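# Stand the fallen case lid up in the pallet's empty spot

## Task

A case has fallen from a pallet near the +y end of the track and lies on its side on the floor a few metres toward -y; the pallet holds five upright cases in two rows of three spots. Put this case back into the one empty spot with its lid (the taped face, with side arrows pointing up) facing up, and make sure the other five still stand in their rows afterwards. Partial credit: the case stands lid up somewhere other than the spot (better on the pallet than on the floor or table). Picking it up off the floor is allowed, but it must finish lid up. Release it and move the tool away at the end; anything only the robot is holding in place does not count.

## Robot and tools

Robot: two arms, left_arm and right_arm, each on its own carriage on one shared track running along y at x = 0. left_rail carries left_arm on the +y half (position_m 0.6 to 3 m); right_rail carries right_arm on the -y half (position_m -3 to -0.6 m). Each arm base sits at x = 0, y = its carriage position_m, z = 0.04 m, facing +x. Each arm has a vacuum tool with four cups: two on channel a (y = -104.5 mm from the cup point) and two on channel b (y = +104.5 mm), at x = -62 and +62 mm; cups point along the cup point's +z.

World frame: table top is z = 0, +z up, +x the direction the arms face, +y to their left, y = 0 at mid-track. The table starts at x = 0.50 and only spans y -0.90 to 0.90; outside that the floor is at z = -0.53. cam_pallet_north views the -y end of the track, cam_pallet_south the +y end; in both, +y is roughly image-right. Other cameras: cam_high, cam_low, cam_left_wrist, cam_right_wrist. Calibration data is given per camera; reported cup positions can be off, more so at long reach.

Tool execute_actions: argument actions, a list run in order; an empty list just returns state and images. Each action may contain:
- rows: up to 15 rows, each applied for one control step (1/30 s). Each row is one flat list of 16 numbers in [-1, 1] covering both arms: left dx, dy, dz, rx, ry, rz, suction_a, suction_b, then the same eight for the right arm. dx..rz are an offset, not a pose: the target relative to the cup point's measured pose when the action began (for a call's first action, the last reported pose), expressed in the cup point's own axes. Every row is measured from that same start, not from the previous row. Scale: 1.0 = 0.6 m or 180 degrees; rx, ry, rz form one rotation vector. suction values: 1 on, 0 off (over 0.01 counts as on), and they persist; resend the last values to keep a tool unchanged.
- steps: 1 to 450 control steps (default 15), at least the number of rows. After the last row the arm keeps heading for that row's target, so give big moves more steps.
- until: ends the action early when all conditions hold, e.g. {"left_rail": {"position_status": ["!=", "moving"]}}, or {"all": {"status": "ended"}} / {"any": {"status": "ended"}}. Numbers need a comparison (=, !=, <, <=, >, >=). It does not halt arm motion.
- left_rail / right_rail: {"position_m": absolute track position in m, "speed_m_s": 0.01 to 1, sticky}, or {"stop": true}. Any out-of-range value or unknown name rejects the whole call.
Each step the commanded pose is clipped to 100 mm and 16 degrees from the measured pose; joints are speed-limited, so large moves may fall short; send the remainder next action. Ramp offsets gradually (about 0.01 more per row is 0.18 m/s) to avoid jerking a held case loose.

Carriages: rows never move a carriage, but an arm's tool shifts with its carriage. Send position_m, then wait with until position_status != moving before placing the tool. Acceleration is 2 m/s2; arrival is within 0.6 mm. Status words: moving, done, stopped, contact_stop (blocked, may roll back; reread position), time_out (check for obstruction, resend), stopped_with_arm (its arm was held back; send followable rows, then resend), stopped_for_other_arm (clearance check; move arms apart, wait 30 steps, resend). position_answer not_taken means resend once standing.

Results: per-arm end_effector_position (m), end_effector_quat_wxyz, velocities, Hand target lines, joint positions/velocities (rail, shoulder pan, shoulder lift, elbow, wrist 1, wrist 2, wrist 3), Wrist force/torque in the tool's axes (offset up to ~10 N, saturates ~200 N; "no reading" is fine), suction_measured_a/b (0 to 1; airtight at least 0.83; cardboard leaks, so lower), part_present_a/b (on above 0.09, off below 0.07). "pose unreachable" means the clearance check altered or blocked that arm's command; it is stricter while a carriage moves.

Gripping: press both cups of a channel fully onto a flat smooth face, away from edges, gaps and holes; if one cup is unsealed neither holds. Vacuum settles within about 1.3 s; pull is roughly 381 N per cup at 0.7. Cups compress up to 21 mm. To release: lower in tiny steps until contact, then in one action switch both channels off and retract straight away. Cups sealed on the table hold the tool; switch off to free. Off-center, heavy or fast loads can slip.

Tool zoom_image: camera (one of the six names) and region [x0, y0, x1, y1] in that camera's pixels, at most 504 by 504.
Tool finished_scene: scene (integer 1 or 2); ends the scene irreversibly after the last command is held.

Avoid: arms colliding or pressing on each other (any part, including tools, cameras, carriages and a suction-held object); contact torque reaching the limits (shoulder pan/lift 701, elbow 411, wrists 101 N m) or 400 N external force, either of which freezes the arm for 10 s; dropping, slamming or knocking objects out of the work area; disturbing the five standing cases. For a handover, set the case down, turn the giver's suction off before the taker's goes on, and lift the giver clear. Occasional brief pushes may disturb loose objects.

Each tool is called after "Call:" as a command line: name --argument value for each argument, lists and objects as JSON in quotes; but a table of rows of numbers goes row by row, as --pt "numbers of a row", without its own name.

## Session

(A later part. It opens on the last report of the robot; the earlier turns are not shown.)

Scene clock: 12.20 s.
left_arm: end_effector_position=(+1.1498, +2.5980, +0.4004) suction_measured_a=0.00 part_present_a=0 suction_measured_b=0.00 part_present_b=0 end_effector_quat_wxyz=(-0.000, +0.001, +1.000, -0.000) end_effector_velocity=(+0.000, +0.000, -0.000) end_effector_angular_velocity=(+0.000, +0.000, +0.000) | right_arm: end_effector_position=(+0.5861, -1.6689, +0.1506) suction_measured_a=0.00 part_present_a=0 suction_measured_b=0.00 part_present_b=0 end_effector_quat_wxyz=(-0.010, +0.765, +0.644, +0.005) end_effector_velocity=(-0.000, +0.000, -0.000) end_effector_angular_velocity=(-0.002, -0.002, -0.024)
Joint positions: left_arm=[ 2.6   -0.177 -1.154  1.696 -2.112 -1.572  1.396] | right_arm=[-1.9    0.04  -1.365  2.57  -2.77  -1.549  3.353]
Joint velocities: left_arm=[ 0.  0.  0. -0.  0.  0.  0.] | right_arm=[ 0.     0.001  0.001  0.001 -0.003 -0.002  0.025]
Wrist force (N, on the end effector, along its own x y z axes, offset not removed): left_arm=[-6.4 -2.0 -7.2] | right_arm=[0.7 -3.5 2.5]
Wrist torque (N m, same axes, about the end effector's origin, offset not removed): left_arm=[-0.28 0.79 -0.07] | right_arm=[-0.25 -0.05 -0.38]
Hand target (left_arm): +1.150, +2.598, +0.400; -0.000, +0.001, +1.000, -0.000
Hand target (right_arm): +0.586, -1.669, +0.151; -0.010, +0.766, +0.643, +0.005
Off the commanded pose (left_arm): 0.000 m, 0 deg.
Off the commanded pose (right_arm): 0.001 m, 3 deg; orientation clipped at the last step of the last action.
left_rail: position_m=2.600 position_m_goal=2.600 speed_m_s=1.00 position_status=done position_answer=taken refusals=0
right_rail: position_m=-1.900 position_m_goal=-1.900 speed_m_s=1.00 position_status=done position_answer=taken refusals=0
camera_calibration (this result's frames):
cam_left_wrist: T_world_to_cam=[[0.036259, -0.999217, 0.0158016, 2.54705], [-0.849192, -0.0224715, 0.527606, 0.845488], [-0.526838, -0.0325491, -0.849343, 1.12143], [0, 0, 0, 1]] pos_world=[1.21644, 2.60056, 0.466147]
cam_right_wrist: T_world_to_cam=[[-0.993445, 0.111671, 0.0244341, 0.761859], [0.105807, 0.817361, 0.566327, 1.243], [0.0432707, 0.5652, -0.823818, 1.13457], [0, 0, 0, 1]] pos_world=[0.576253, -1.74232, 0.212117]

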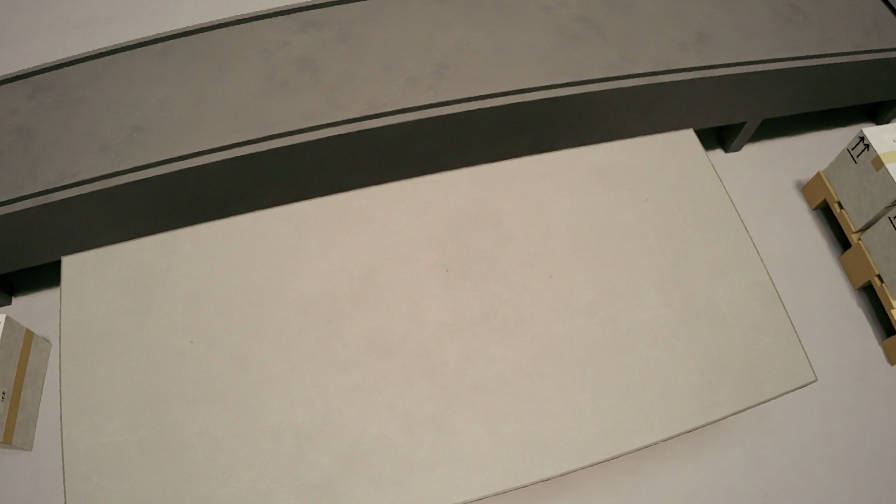

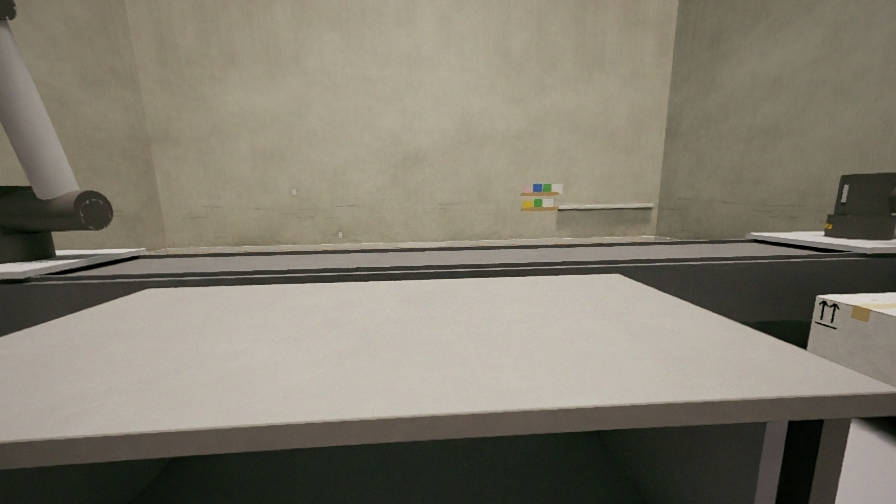

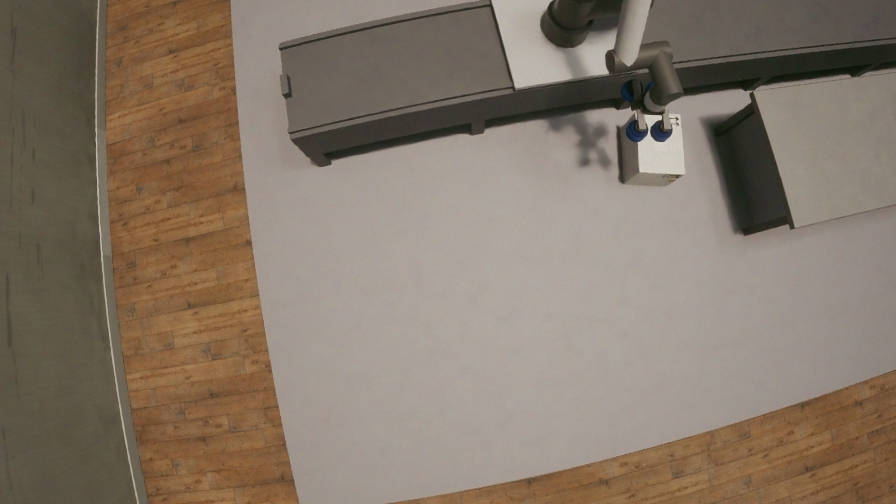

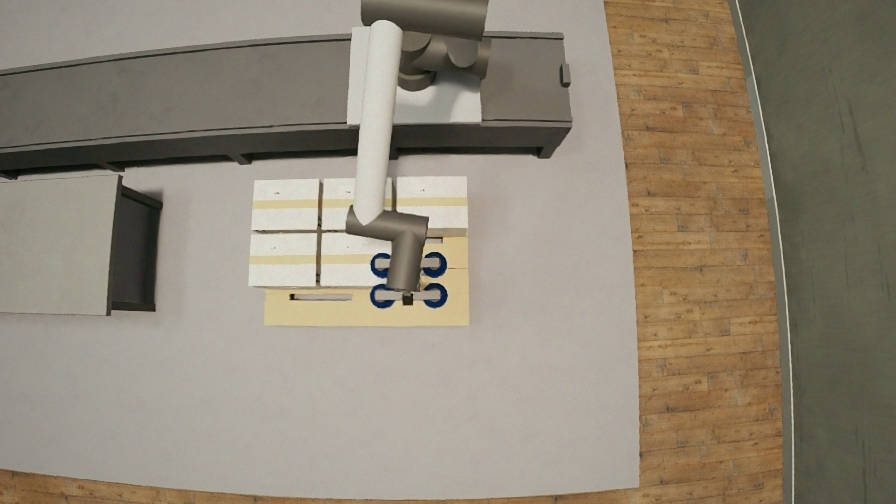

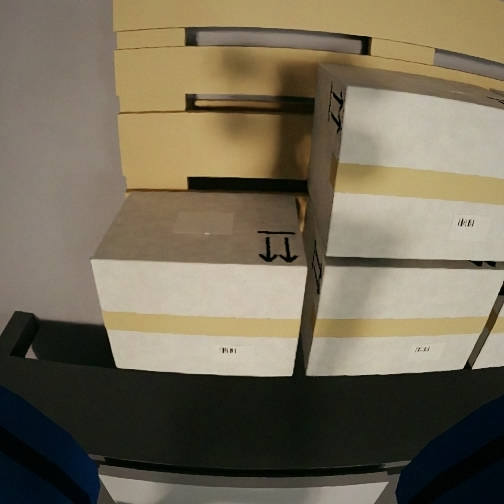

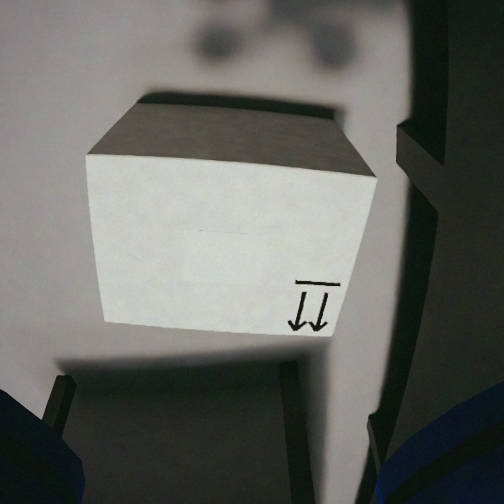

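Call:
execute_actions --actions '[{"left_rail": {"position_m": 1.35}, "rows": [ [0,0,0,0,0,0,0,0, 0.0004,0.0000,0.0007,-0.0002,-0.0004,0.0015,0,0], [0,0,0,0,0,0,0,0, 0.0018,0.0001,0.0026,-0.0004,-0.0009,0.0022,0,0], [0,0,0,0,0,0,0,0, 0.0040,0.0002,0.0059,-0.0006,-0.0013,0.0030,0,0], [0,0,0,0,0,0,0,0, 0.0072,0.0004,0.0105,-0.0008,-0.0017,0.0038,0,0], [0,0,0,0,0,0,0,0, 0.0112,0.0006,0.0165,-0.0010,-0.0022,0.0046,0,0], [0,0,0,0,0,0,0,0, 0.0161,0.0009,0.0237,-0.0012,-0.0026,0.0055,0,0], [0,0,0,0,0,0,0,0, 0.0219,0.0013,0.0322,-0.0014,-0.0030,0.0064,0,0], [0,0,0,0,0,0,0,0, 0.0286,0.0016,0.0421,-0.0016,-0.0035,0.0074,0,0], [0,0,0,0,0,0,0,0, 0.0362,0.0021,0.0533,-0.0018,-0.0039,0.0083,0,0], [0,0,0,0,0,0,0,0, 0.0447,0.0026,0.0658,-0.0020,-0.0043,0.0092,0,0], [0,0,0,0,0,0,0,0, 0.0540,0.0031,0.0796,-0.0022,-0.0048,0.0101,0,0], [0,0,0,0,0,0,0,0, 0.0643,0.0037,0.0948,-0.0024,-0.0052,0.0110,0,0], [0,0,0,0,0,0,0,0, 0.0755,0.0043,0.1113,-0.0026,-0.0056,0.0120,0,0], [0,0,0,0,0,0,0,0, 0.0875,0.0050,0.1291,-0.0028,-0.0061,0.0129,0,0], [0,0,0,0,0,0,0,0, 0.4019,0.0231,0.5926,-0.0030,-0.0065,0.0138,0,0] ], "steps": 40}]'

Scene clock: 20.00 s.
left_arm: end_effector_position=(+1.1498, +1.5457, +0.4004) suction_measured_a=0.00 part_present_a=0 suction_measured_b=0.00 part_present_b=0 end_effector_quat_wxyz=(-0.000, +0.001, +1.000, -0.000) end_effector_velocity=(-0.000, -0.898, +0.000) end_effector_angular_velocity=(-0.000, +0.000, -0.001) | right_arm: end_effector_position=(+0.6322, -1.4400, -0.1787) suction_measured_a=0.00 part_present_a=0 suction_measured_b=0.00 part_present_b=0 end_effector_quat_wxyz=(-0.000, +0.778, +0.628, -0.001) end_effector_velocity=(+0.049, +0.102, -0.157) end_effector_angular_velocity=(-0.003, -0.011, -0.005)
Joint positions: left_arm=[ 1.548 -0.177 -1.154  1.696 -2.112 -1.572  1.396] | right_arm=[-1.9    0.369 -0.707  2.358 -3.22  -1.571  3.724]
Joint velocities: left_arm=[-0.897 -0.001 -0.    -0.     0.    -0.    -0.   ] | right_arm=[ 0.     0.105  0.246 -0.196 -0.059 -0.007  0.11 ]
Wrist force (N, on the end effector, along its own x y z axes, offset not removed): left_arm=[0.0 -8.1 -13.3] | right_arm=[0.7 -3.1 6.7]
Wrist torque (N m, same axes, about the end effector's origin, offset not removed): left_arm=[-0.97 -0.26 -0.27] | right_arm=[-0.17 0.01 -0.32]
Hand target (left_arm): +1.150, +1.508, +0.400; -0.000, +0.001, +1.000, -0.000
Hand target (right_arm): +0.639, -1.427, -0.199; +0.000, +0.779, +0.627, -0.000
Off the commanded pose (left_arm): 0.000 m, 0 deg.
Off the commanded pose (right_arm): 0.026 m, 0 deg.
left_rail: position_m=1.548 position_m_goal=1.350 speed_m_s=1.00 position_status=moving position_answer=taken refusals=0
right_rail: position_m=-1.900 position_m_goal=-1.900 speed_m_s=1.00 position_status=done position_answer=taken refusals=0
camera_calibration (this result's frames):
cam_left_wrist: T_world_to_cam=[[0.0361912, -0.99922, 0.0158286, 1.49558], [-0.849188, -0.0223992, 0.527616, 0.821725], [-0.526849, -0.0325365, -0.849336, 1.08717], [0, 0, 0, 1]] pos_world=[1.21645, 1.54819, 0.466142]
cam_right_wrist: T_world_to_cam=[[-0.987903, 0.154031, 0.0179351, 0.846452], [0.138546, 0.824745, 0.54827, 1.22425], [0.0696589, 0.544123, -0.836109, 0.682686], [0, 0, 0, 1]] pos_world=[0.619043, -1.51154, -0.1156]

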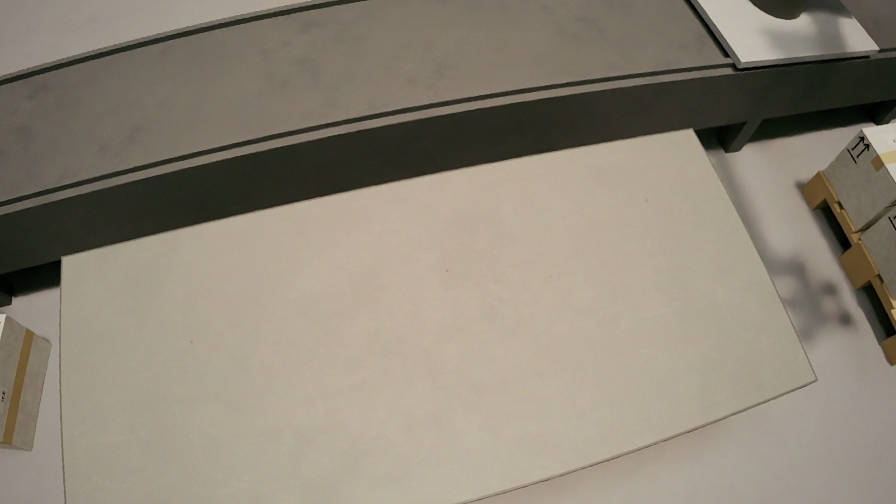

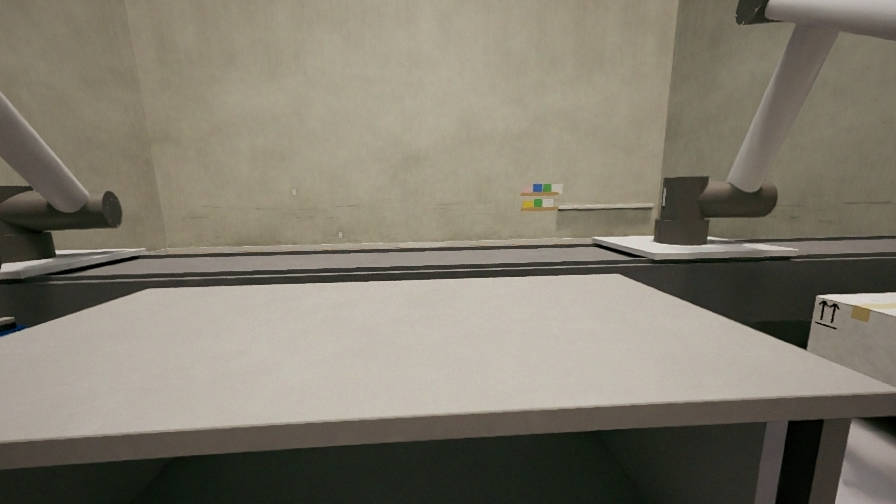

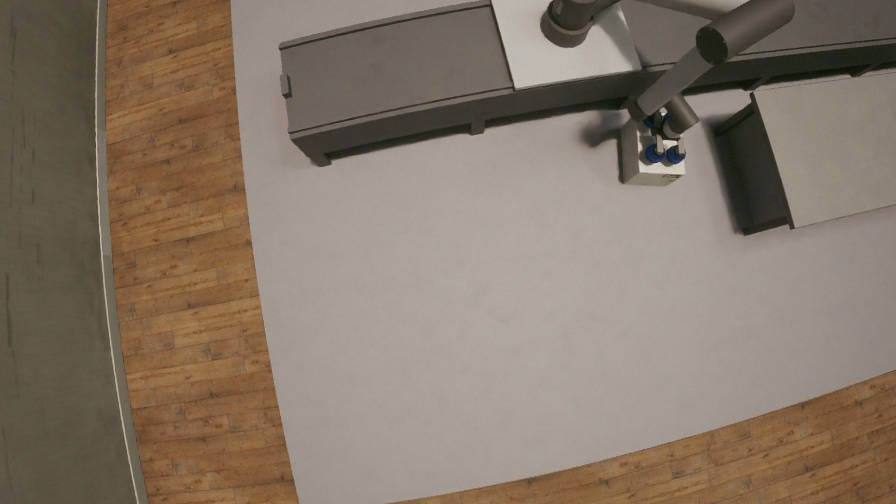

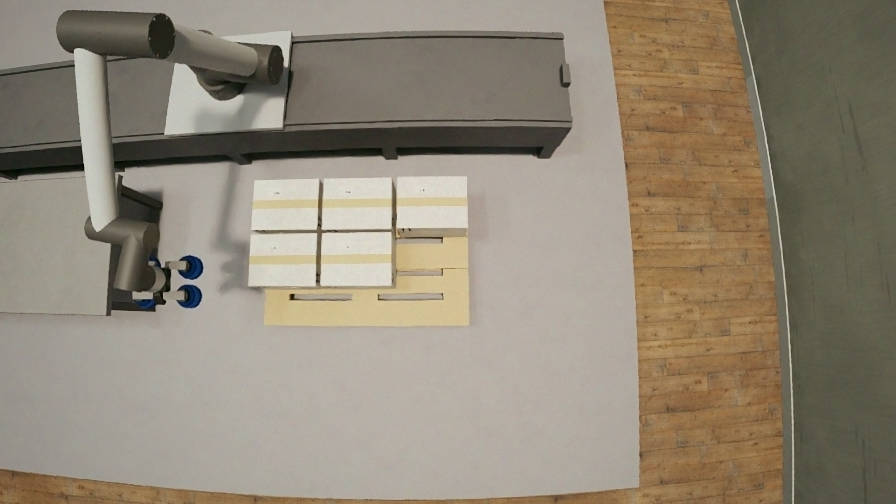

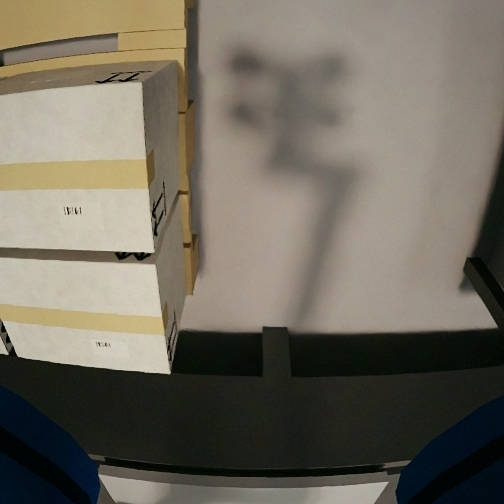

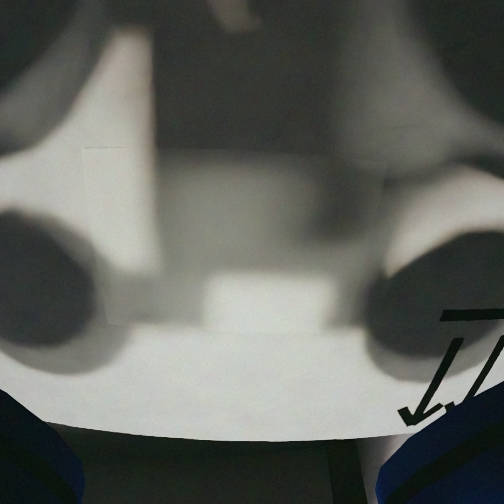

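Call:
execute_actions --actions '[]'

Scene clock: 20.20 s.
left_arm: end_effector_position=(+1.1498, +1.4078, +0.4004) suction_measured_a=0.00 part_present_a=0 suction_measured_b=0.00 part_present_b=0 end_effector_quat_wxyz=(-0.000, +0.001, +1.000, -0.000) end_effector_velocity=(+0.000, -0.492, -0.000) end_effector_angular_velocity=(+0.000, +0.000, -0.000) | right_arm: end_effector_position=(+0.6375, -1.4296, -0.1946) suction_measured_a=0.00 part_present_a=0 suction_measured_b=0.00 part_present_b=0 end_effector_quat_wxyz=(+0.000, +0.779, +0.627, -0.001) end_effector_velocity=(+0.011, +0.021, -0.032) end_effector_angular_velocity=(-0.000, -0.003, -0.001)
Joint positions: left_arm=[ 1.41  -0.177 -1.154  1.696 -2.112 -1.572  1.396] | right_arm=[-1.9    0.38  -0.682  2.338 -3.225 -1.572  3.735]
Joint velocities: left_arm=[-0.492 -0.     0.    -0.     0.    -0.    -0.   ] | right_arm=[ 0.     0.021  0.049 -0.041 -0.011 -0.002  0.022]
Wrist force (N, on the end effector, along its own x y z axes, offset not removed): left_arm=[3.3 -11.6 -10.2] | right_arm=[-0.5 -5.5 1.1]
Wrist torque (N m, same axes, about the end effector's origin, offset not removed): left_arm=[-1.17 -0.88 -0.11] | right_arm=[-0.51 0.15 -0.42]
Hand target (left_arm): +1.150, +1.388, +0.400; -0.000, +0.001, +1.000, -0.000
Hand target (right_arm): +0.639, -1.427, -0.199; +0.000, +0.779, +0.627, -0.000
Off the commanded pose (left_arm): 0.000 m, 0 deg.
Off the commanded pose (right_arm): 0.007 m, 0 deg.
left_rail: position_m=1.410 position_m_goal=1.350 speed_m_s=1.00 position_status=moving position_answer=taken refusals=0
right_rail: position_m=-1.900 position_m_goal=-1.900 speed_m_s=1.00 position_status=done position_answer=taken refusals=0
camera_calibration (this result's frames):
cam_left_wrist: T_world_to_cam=[[0.0361743, -0.99922, 0.0158294, 1.35787], [-0.849188, -0.0223844, 0.527616, 0.818617], [-0.52685, -0.0325283, -0.849336, 1.08267], [0, 0, 0, 1]] pos_world=[1.21645, 1.41035, 0.466143]
cam_right_wrist: T_world_to_cam=[[-0.987814, 0.154765, 0.0164921, 0.851123], [0.138378, 0.824799, 0.548232, 1.2238], [0.0712444, 0.543833, -0.836164, 0.661857], [0, 0, 0, 1]] pos_world=[0.62425, -1.50105, -0.131542]

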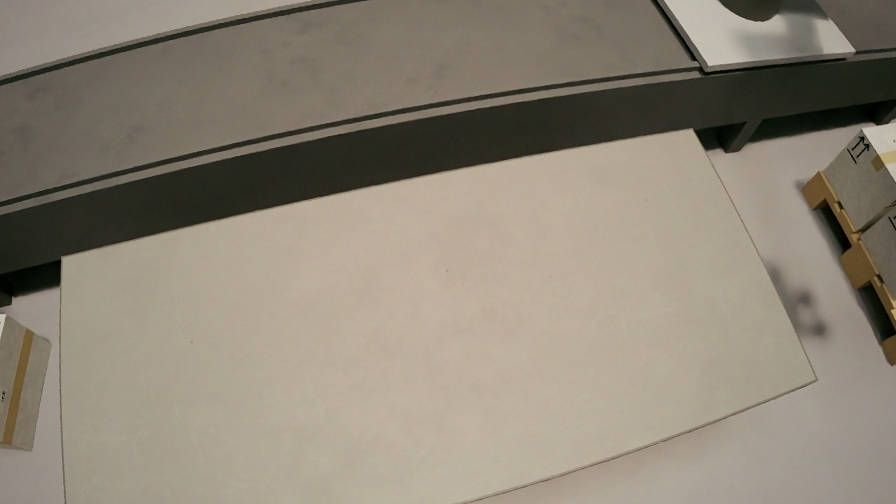

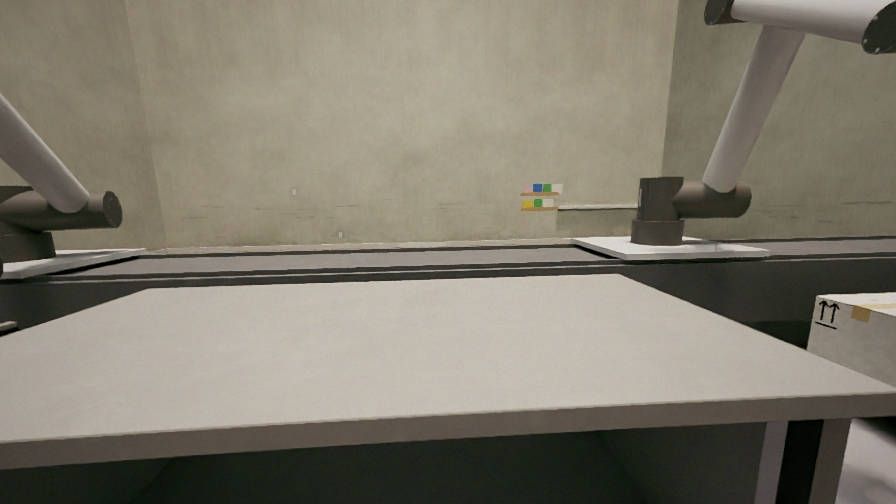

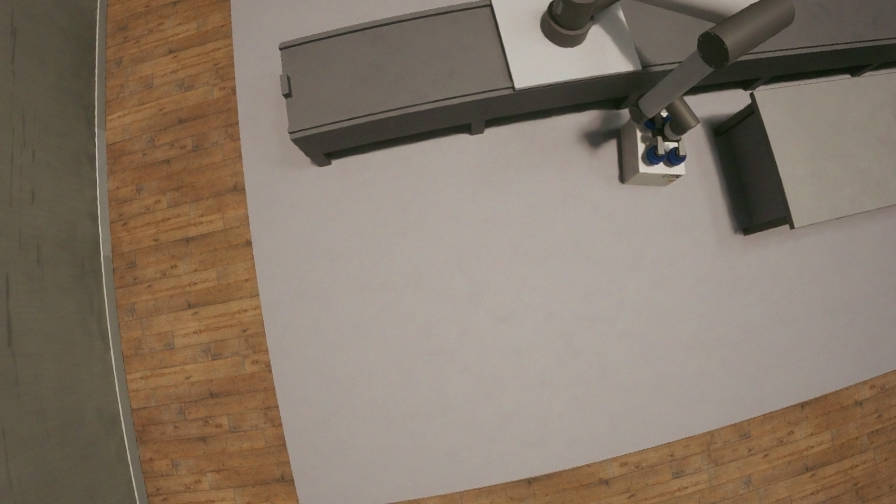

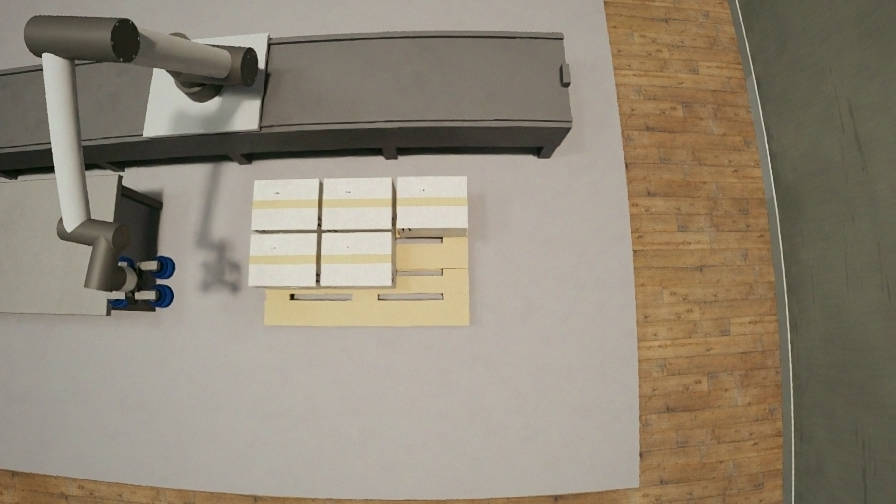

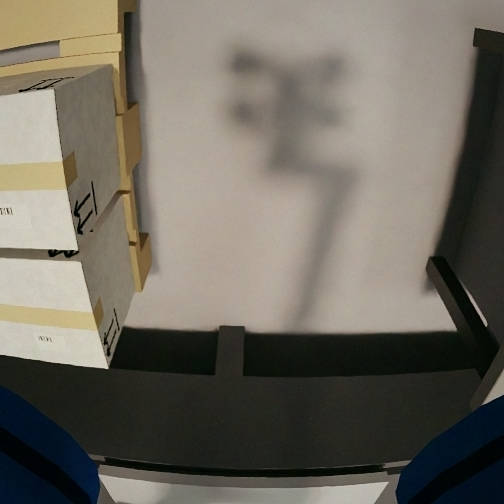

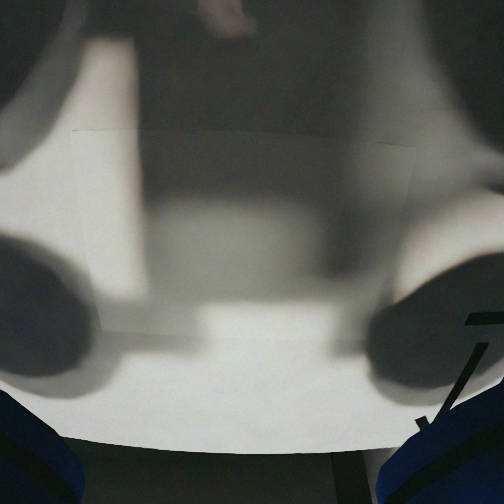

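Call:
zoom_image --camera "cam_right_wrist" --region '[0, 0, 504, 504]'

Call:
zoom_image --camera "cam_pallet_north" --region '[600, 80, 720, 200]'

Region (0, 0, 504, 504) of cam_right_wrist's 504x504 image, scaled by 1.000.

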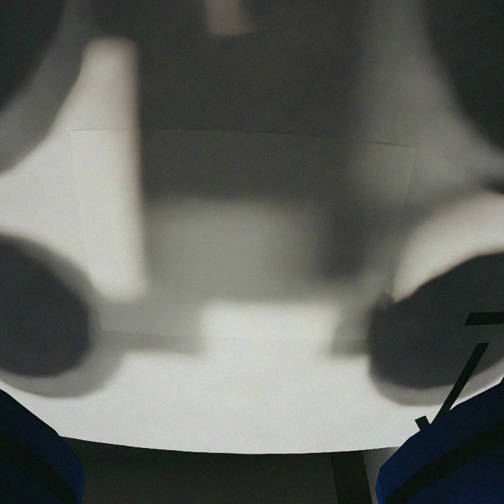

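Region (600, 80, 720, 200) of cam_pallet_north's 896x504 image, scaled by 4.200, with more detail than that image has.

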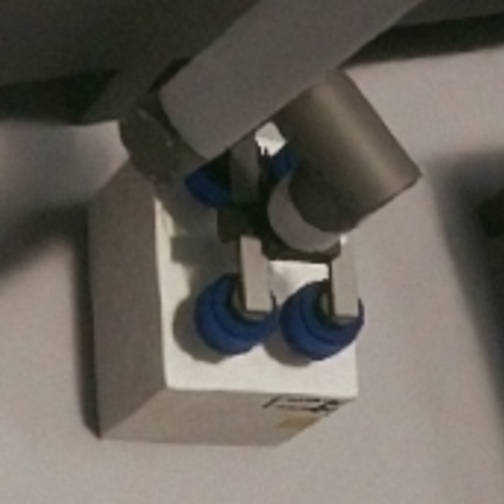

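Call:
execute_actions --actions '[{"rows": [ [0,0,0,0,0,0,0,0, 0.0056,0.0013,0.0086,-0.0002,0.0003,0,1,1], [0,0,0,0,0,0,0,0, 0.0056,0.0013,0.0122,-0.0002,0.0003,0,1,1], [0,0,0,0,0,0,0,0, 0.0056,0.0013,0.0177,-0.0002,0.0003,0,1,1], [0,0,0,0,0,0,0,0, 0.0056,0.0013,0.0248,-0.0002,0.0003,0,1,1], [0,0,0,0,0,0,0,0, 0.0056,0.0013,0.0332,-0.0002,0.0003,0,1,1], [0,0,0,0,0,0,0,0, 0.0056,0.0013,0.0425,-0.0002,0.0003,0,1,1], [0,0,0,0,0,0,0,0, 0.0056,0.0013,0.0523,-0.0002,0.0003,0,1,1], [0,0,0,0,0,0,0,0, 0.0056,0.0013,0.0623,-0.0002,0.0003,0,1,1], [0,0,0,0,0,0,0,0, 0.0056,0.0013,0.0721,-0.0002,0.0003,0,1,1], [0,0,0,0,0,0,0,0, 0.0056,0.0013,0.0814,-0.0002,0.0003,0,1,1], [0,0,0,0,0,0,0,0, 0.0056,0.0013,0.0898,-0.0002,0.0003,0,1,1], [0,0,0,0,0,0,0,0, 0.0056,0.0013,0.0969,-0.0002,0.0003,0,1,1], [0,0,0,0,0,0,0,0, 0.0056,0.0013,0.1024,-0.0002,0.0003,0,1,1], [0,0,0,0,0,0,0,0, 0.0056,0.0013,0.1060,-0.0002,0.0003,0,1,1], [0,0,0,0,0,0,0,0, 0.0056,0.0013,0.1073,-0.0002,0.0003,0,1,1] ], "steps": 24}]'

Scene clock: 22.73 s.
left_arm: end_effector_position=(+1.1498, +1.3480, +0.4004) suction_measured_a=0.00 part_present_a=0 suction_measured_b=0.00 part_present_b=0 end_effector_quat_wxyz=(-0.000, +0.001, +1.000, -0.000) end_effector_velocity=(-0.000, -0.000, -0.000) end_effector_angular_velocity=(+0.000, +0.000, -0.000) | right_arm: end_effector_position=(+0.6391, -1.4263, -0.2573) suction_measured_a=0.70 part_present_a=1 suction_measured_b=0.70 part_present_b=1 end_effector_quat_wxyz=(+0.000, +0.779, +0.627, +0.000) end_effector_velocity=(+0.001, +0.002, -0.011) end_effector_angular_velocity=(+0.003, -0.002, +0.000)
Joint positions: left_arm=[ 1.35  -0.177 -1.154  1.696 -2.112 -1.572  1.396] | right_arm=[-1.9    0.383 -0.584  2.305 -3.292 -1.571  3.738]
Joint velocities: left_arm=[ 0. -0.  0. -0. -0.  0. -0.] | right_arm=[ 0.     0.     0.017 -0.007 -0.013  0.002 -0.   ]
Wrist force (N, on the end effector, along its own x y z axes, offset not removed): left_arm=[-0.3 -2.9 -7.8] | right_arm=[-0.7 -1.1 -38.8]
Wrist torque (N m, same axes, about the end effector's origin, offset not removed): left_arm=[-0.52 -0.26 0.03] | right_arm=[-3.11 -0.09 -0.33]
Hand target (left_arm): +1.150, +1.348, +0.400; -0.000, +0.001, +1.000, -0.000
Hand target (right_arm): +0.639, -1.426, -0.259; +0.000, +0.779, +0.627, -0.000
Off the commanded pose (left_arm): 0.000 m, 0 deg.
Off the commanded pose (right_arm): 0.002 m, 0 deg.
left_rail: position_m=1.350 position_m_goal=1.350 speed_m_s=1.00 position_status=done position_answer=taken refusals=0
right_rail: position_m=-1.900 position_m_goal=-1.900 speed_m_s=1.00 position_status=done position_answer=taken refusals=0
camera_calibration (this result's frames):
cam_left_wrist: T_world_to_cam=[[0.0361767, -0.99922, 0.0158003, 1.29813], [-0.849191, -0.022402, 0.527611, 0.817309], [-0.526845, -0.0325047, -0.849339, 1.08069], [0, 0, 0, 1]] pos_world=[1.21645, 1.35056, 0.466143]
cam_right_wrist: T_world_to_cam=[[-0.987833, 0.154719, 0.0157366, 0.852941], [0.137851, 0.824277, 0.549148, 1.25515], [0.0719926, 0.544636, -0.835577, 0.608349], [0, 0, 0, 1]] pos_world=[0.625743, -1.49789, -0.194365]

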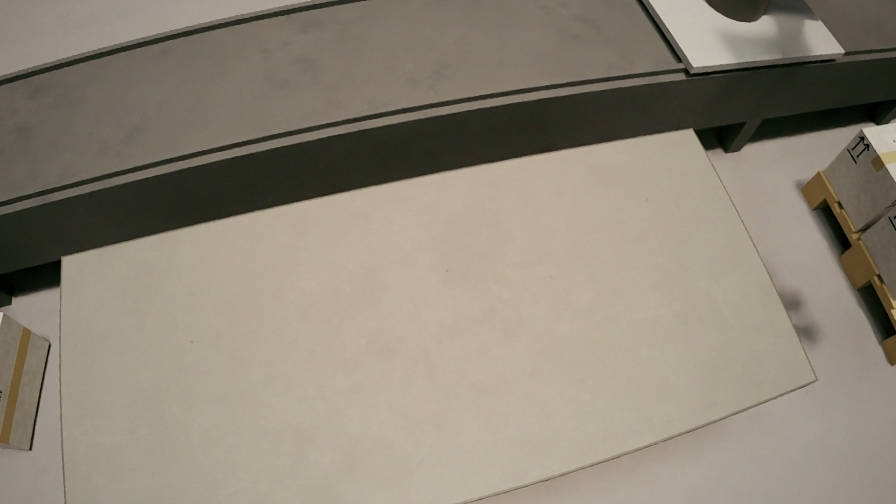

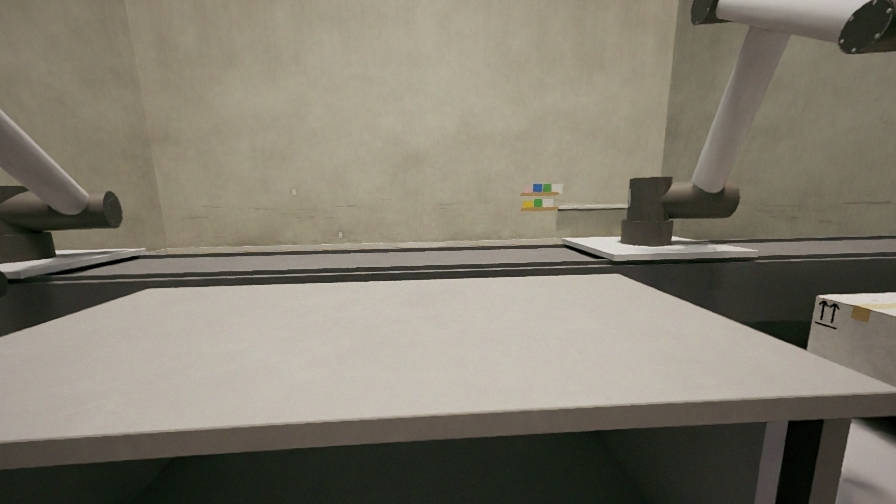

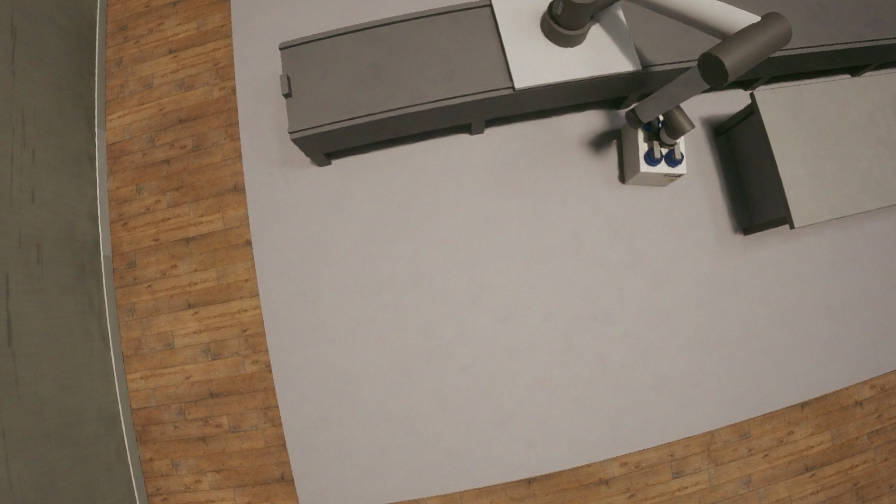

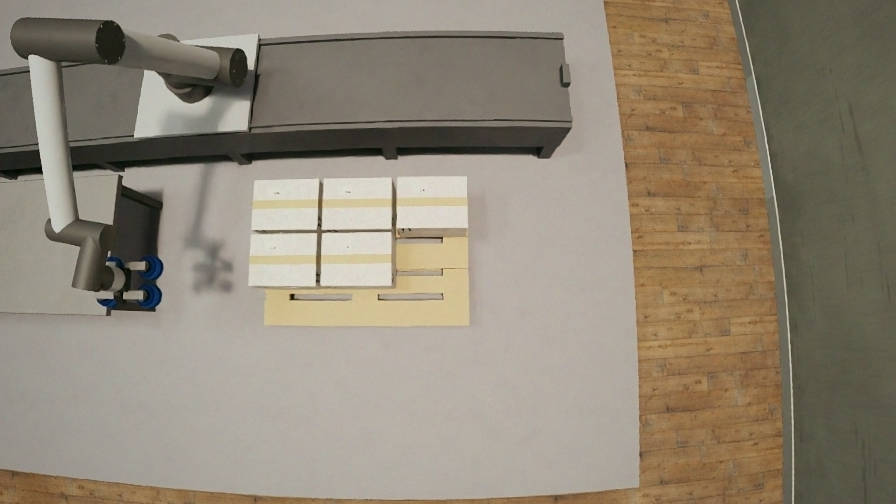

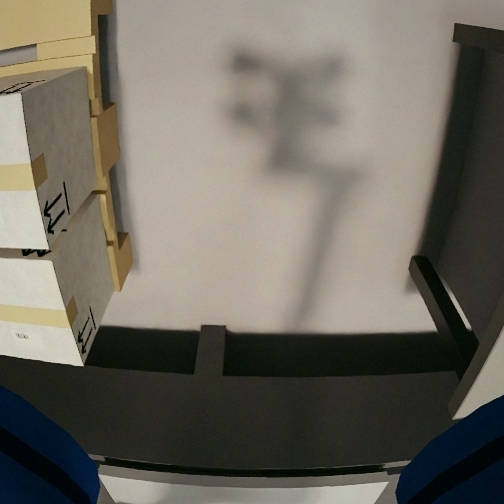

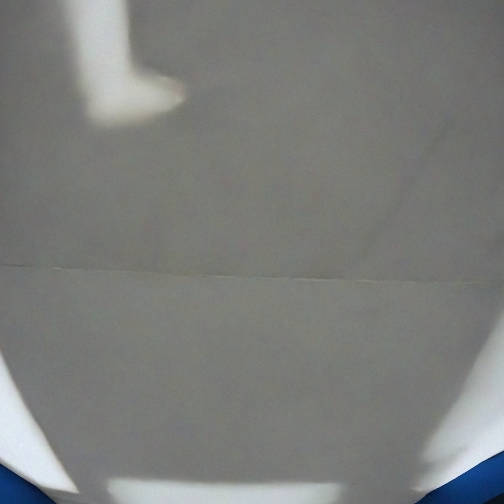

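Call:
execute_actions --actions '[{"rows": [ [0.0003,-0.0007,-0.0002,0,0,0,0,0, 0.0000,0.0000,0.0020,0,0,0,1,1], [0.0013,-0.0028,-0.0009,0,0,0,0,0, 0.0001,0.0003,-0.0005,0,0,0,1,1], [0.0029,-0.0064,-0.0019,0,0,0,0,0, 0.0003,0.0012,-0.0045,0,0,0,1,1], [0.0052,-0.0114,-0.0034,0,0,0,0,0, 0.0007,0.0030,-0.0100,0.0004,0.0003,-0.0004,1,1], [0.0081,-0.0178,-0.0053,0,0,0,0,0, 0.0013,0.0058,-0.0170,0.0014,0.0012,-0.0014,1,1], [0.0117,-0.0256,-0.0077,0,0,0,0,0, 0.0021,0.0095,-0.0255,0.0033,0.0026,-0.0033,1,1], [0.0160,-0.0348,-0.0105,0,0,0,0,0, 0.0031,0.0140,-0.0350,0.0058,0.0047,-0.0058,1,1], [0.0208,-0.0455,-0.0137,0,0,0,0,0, 0.0042,0.0192,-0.0460,0.0091,0.0073,-0.0091,1,1], [0.0264,-0.0576,-0.0173,0,0,0,0,0, 0.0055,0.0250,-0.0580,0.0130,0.0105,-0.0130,1,1], [0.0326,-0.0711,-0.0213,0,0,0,0,0, 0.0069,0.0315,-0.0715,0.0178,0.0143,-0.0178,1,1], [0.0394,-0.0860,-0.0258,0,0,0,0,0, 0.0085,0.0387,-0.0862,0.0232,0.0187,-0.0232,1,1], [0.0469,-0.1024,-0.0307,0,0,0,0,0, 0.0102,0.0466,-0.1024,0.0294,0.0236,-0.0294,1,1], [0.0550,-0.1202,-0.0361,0,0,0,0,0, 0.0121,0.0552,-0.1202,0.0362,0.0292,-0.0362,1,1], [0.0638,-0.1394,-0.0418,0,0,0,0,0, 0.0141,0.0645,-0.1394,0.0438,0.0353,-0.0438,1,1], [0.458,-1.0,-0.30,0,0,0,0,0, 0.0787,0.3597,-0.7622,0.4348,0.3500,-0.4348,1,1] ], "steps": 68}]'

Scene clock: 28.17 s.
left_arm: end_effector_position=(+0.8740, +0.7492, +0.5803) suction_measured_a=0.00 part_present_a=0 suction_measured_b=0.00 part_present_b=0 end_effector_quat_wxyz=(-0.000, +0.001, +1.000, -0.000) end_effector_velocity=(-0.001, -0.003, +0.001) end_effector_angular_velocity=(+0.000, +0.000, +0.000) | right_arm: end_effector_position=(+0.8610, -1.4258, +0.2019) suction_measured_a=0.79 part_present_a=1 suction_measured_b=0.79 part_present_b=1 end_effector_quat_wxyz=(+0.649, -0.108, -0.753, -0.031) end_effector_velocity=(+0.004, +0.003, -0.003) end_effector_angular_velocity=(+0.523, +0.650, +0.913)
Joint positions: left_arm=[ 1.35  -0.793 -1.341  1.686 -1.916 -1.572  0.781] | right_arm=[-1.9    0.187 -0.771  1.478 -0.875 -1.198  1.728]
Joint velocities: left_arm=[ 0.    -0.003  0.001 -0.002  0.002  0.    -0.003] | right_arm=[ 0.     0.18   0.403 -0.508  0.94  -0.616 -0.804]
Wrist force (N, on the end effector, along its own x y z axes, offset not removed): left_arm=[3.0 -4.7 -2.9] | right_arm=[43.5 -9.1 -6.7]
Wrist torque (N m, same axes, about the end effector's origin, offset not removed): left_arm=[-0.28 -0.58 0.03] | right_arm=[-0.49 4.78 -2.80]
Hand target (left_arm): +0.874, +0.749, +0.580; -0.000, +0.001, +1.000, -0.000
Hand target (right_arm): +0.863, -1.427, +0.204; +0.695, -0.027, -0.718, -0.012
Off the commanded pose (left_arm): 0.001 m, 0 deg.
Off the commanded pose (right_arm): 0.002 m, 15 deg; orientation clipped at the last step of the last action.
left_rail: position_m=1.350 position_m_goal=1.350 speed_m_s=1.00 position_status=done position_answer=taken refusals=0
right_rail: position_m=-1.900 position_m_goal=-1.900 speed_m_s=1.00 position_status=done position_answer=taken refusals=0
camera_calibration (this result's frames):
cam_left_wrist: T_world_to_cam=[[0.0361599, -0.999229, 0.0152642, 0.707186], [-0.849108, -0.0226657, 0.527733, 0.474818], [-0.526981, -0.0320437, -0.849273, 1.06845], [0, 0, 0, 1]] pos_world=[0.940655, 0.751641, 0.646037]
cam_right_wrist: T_world_to_cam=[[-0.179945, -0.982944, 0.0379507, -1.25733], [0.412217, -0.0403214, 0.910193, -0.569999], [-0.893139, 0.179428, 0.412442, 1.03414], [0, 0, 0, 1]] pos_world=[0.932345, -1.44442, 0.140003]

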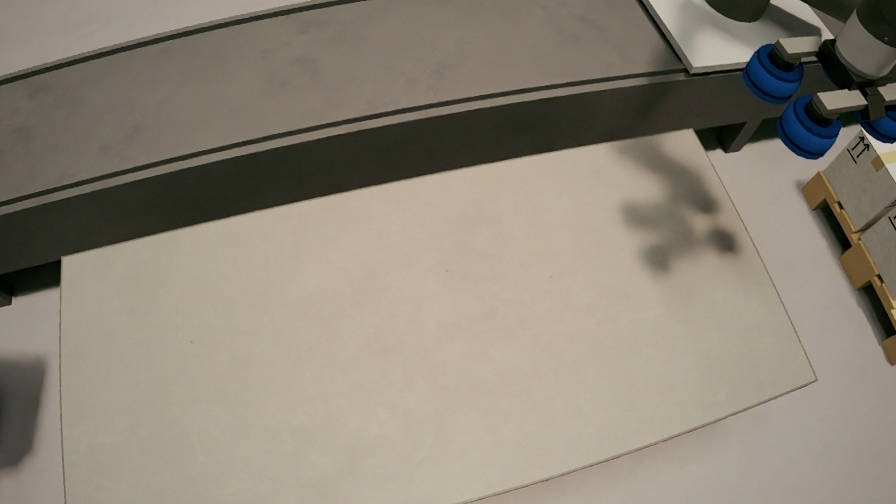

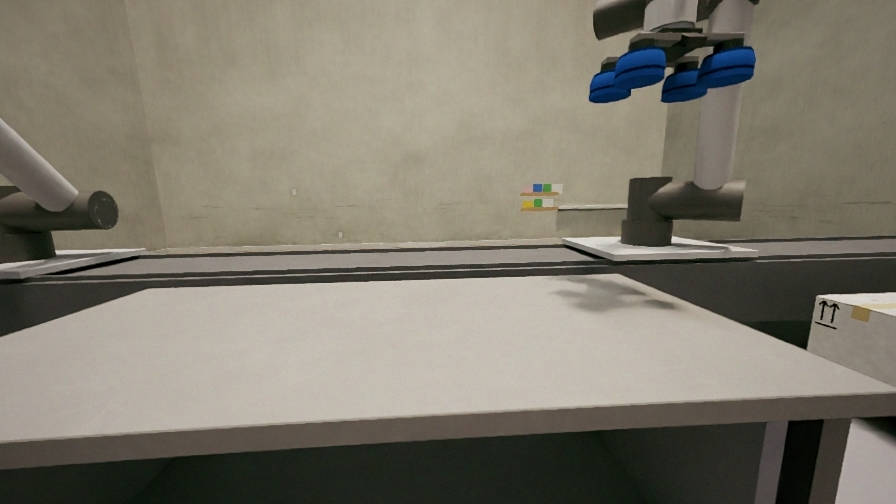

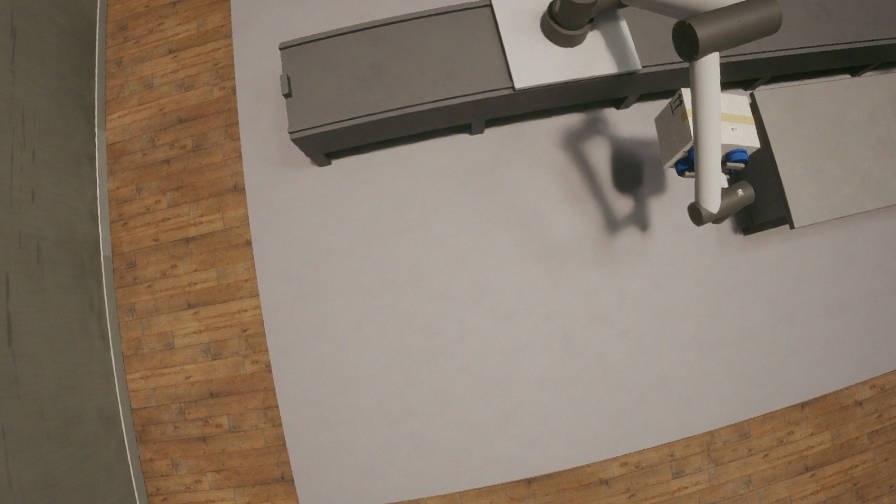

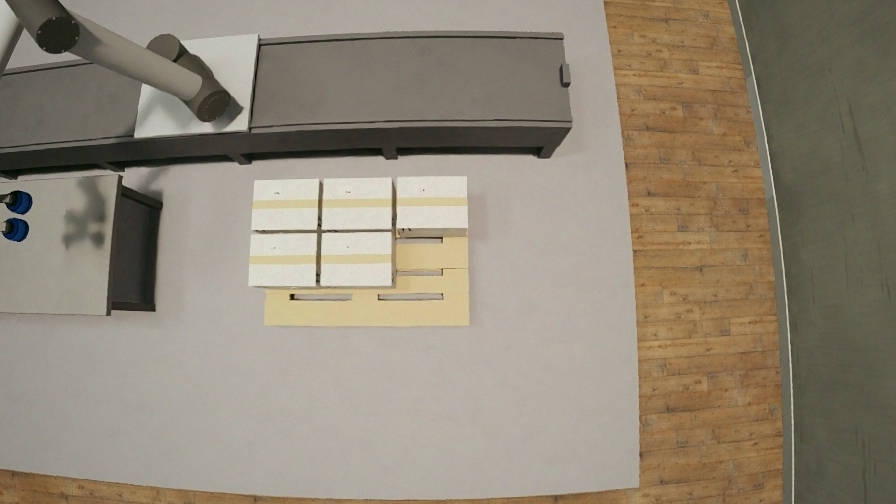

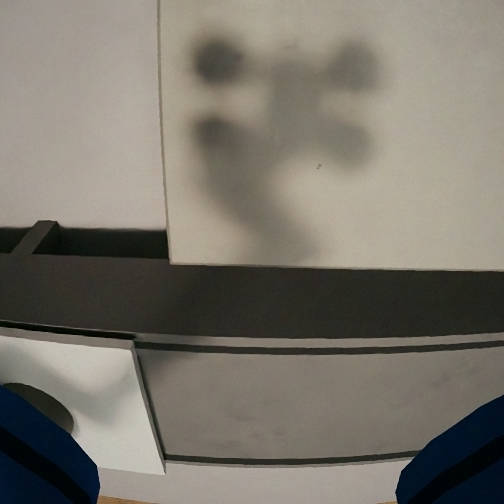

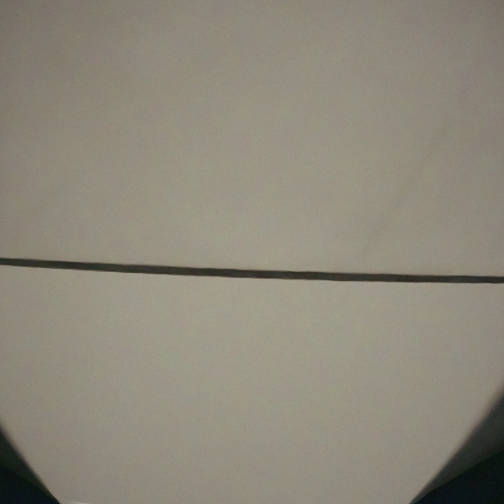

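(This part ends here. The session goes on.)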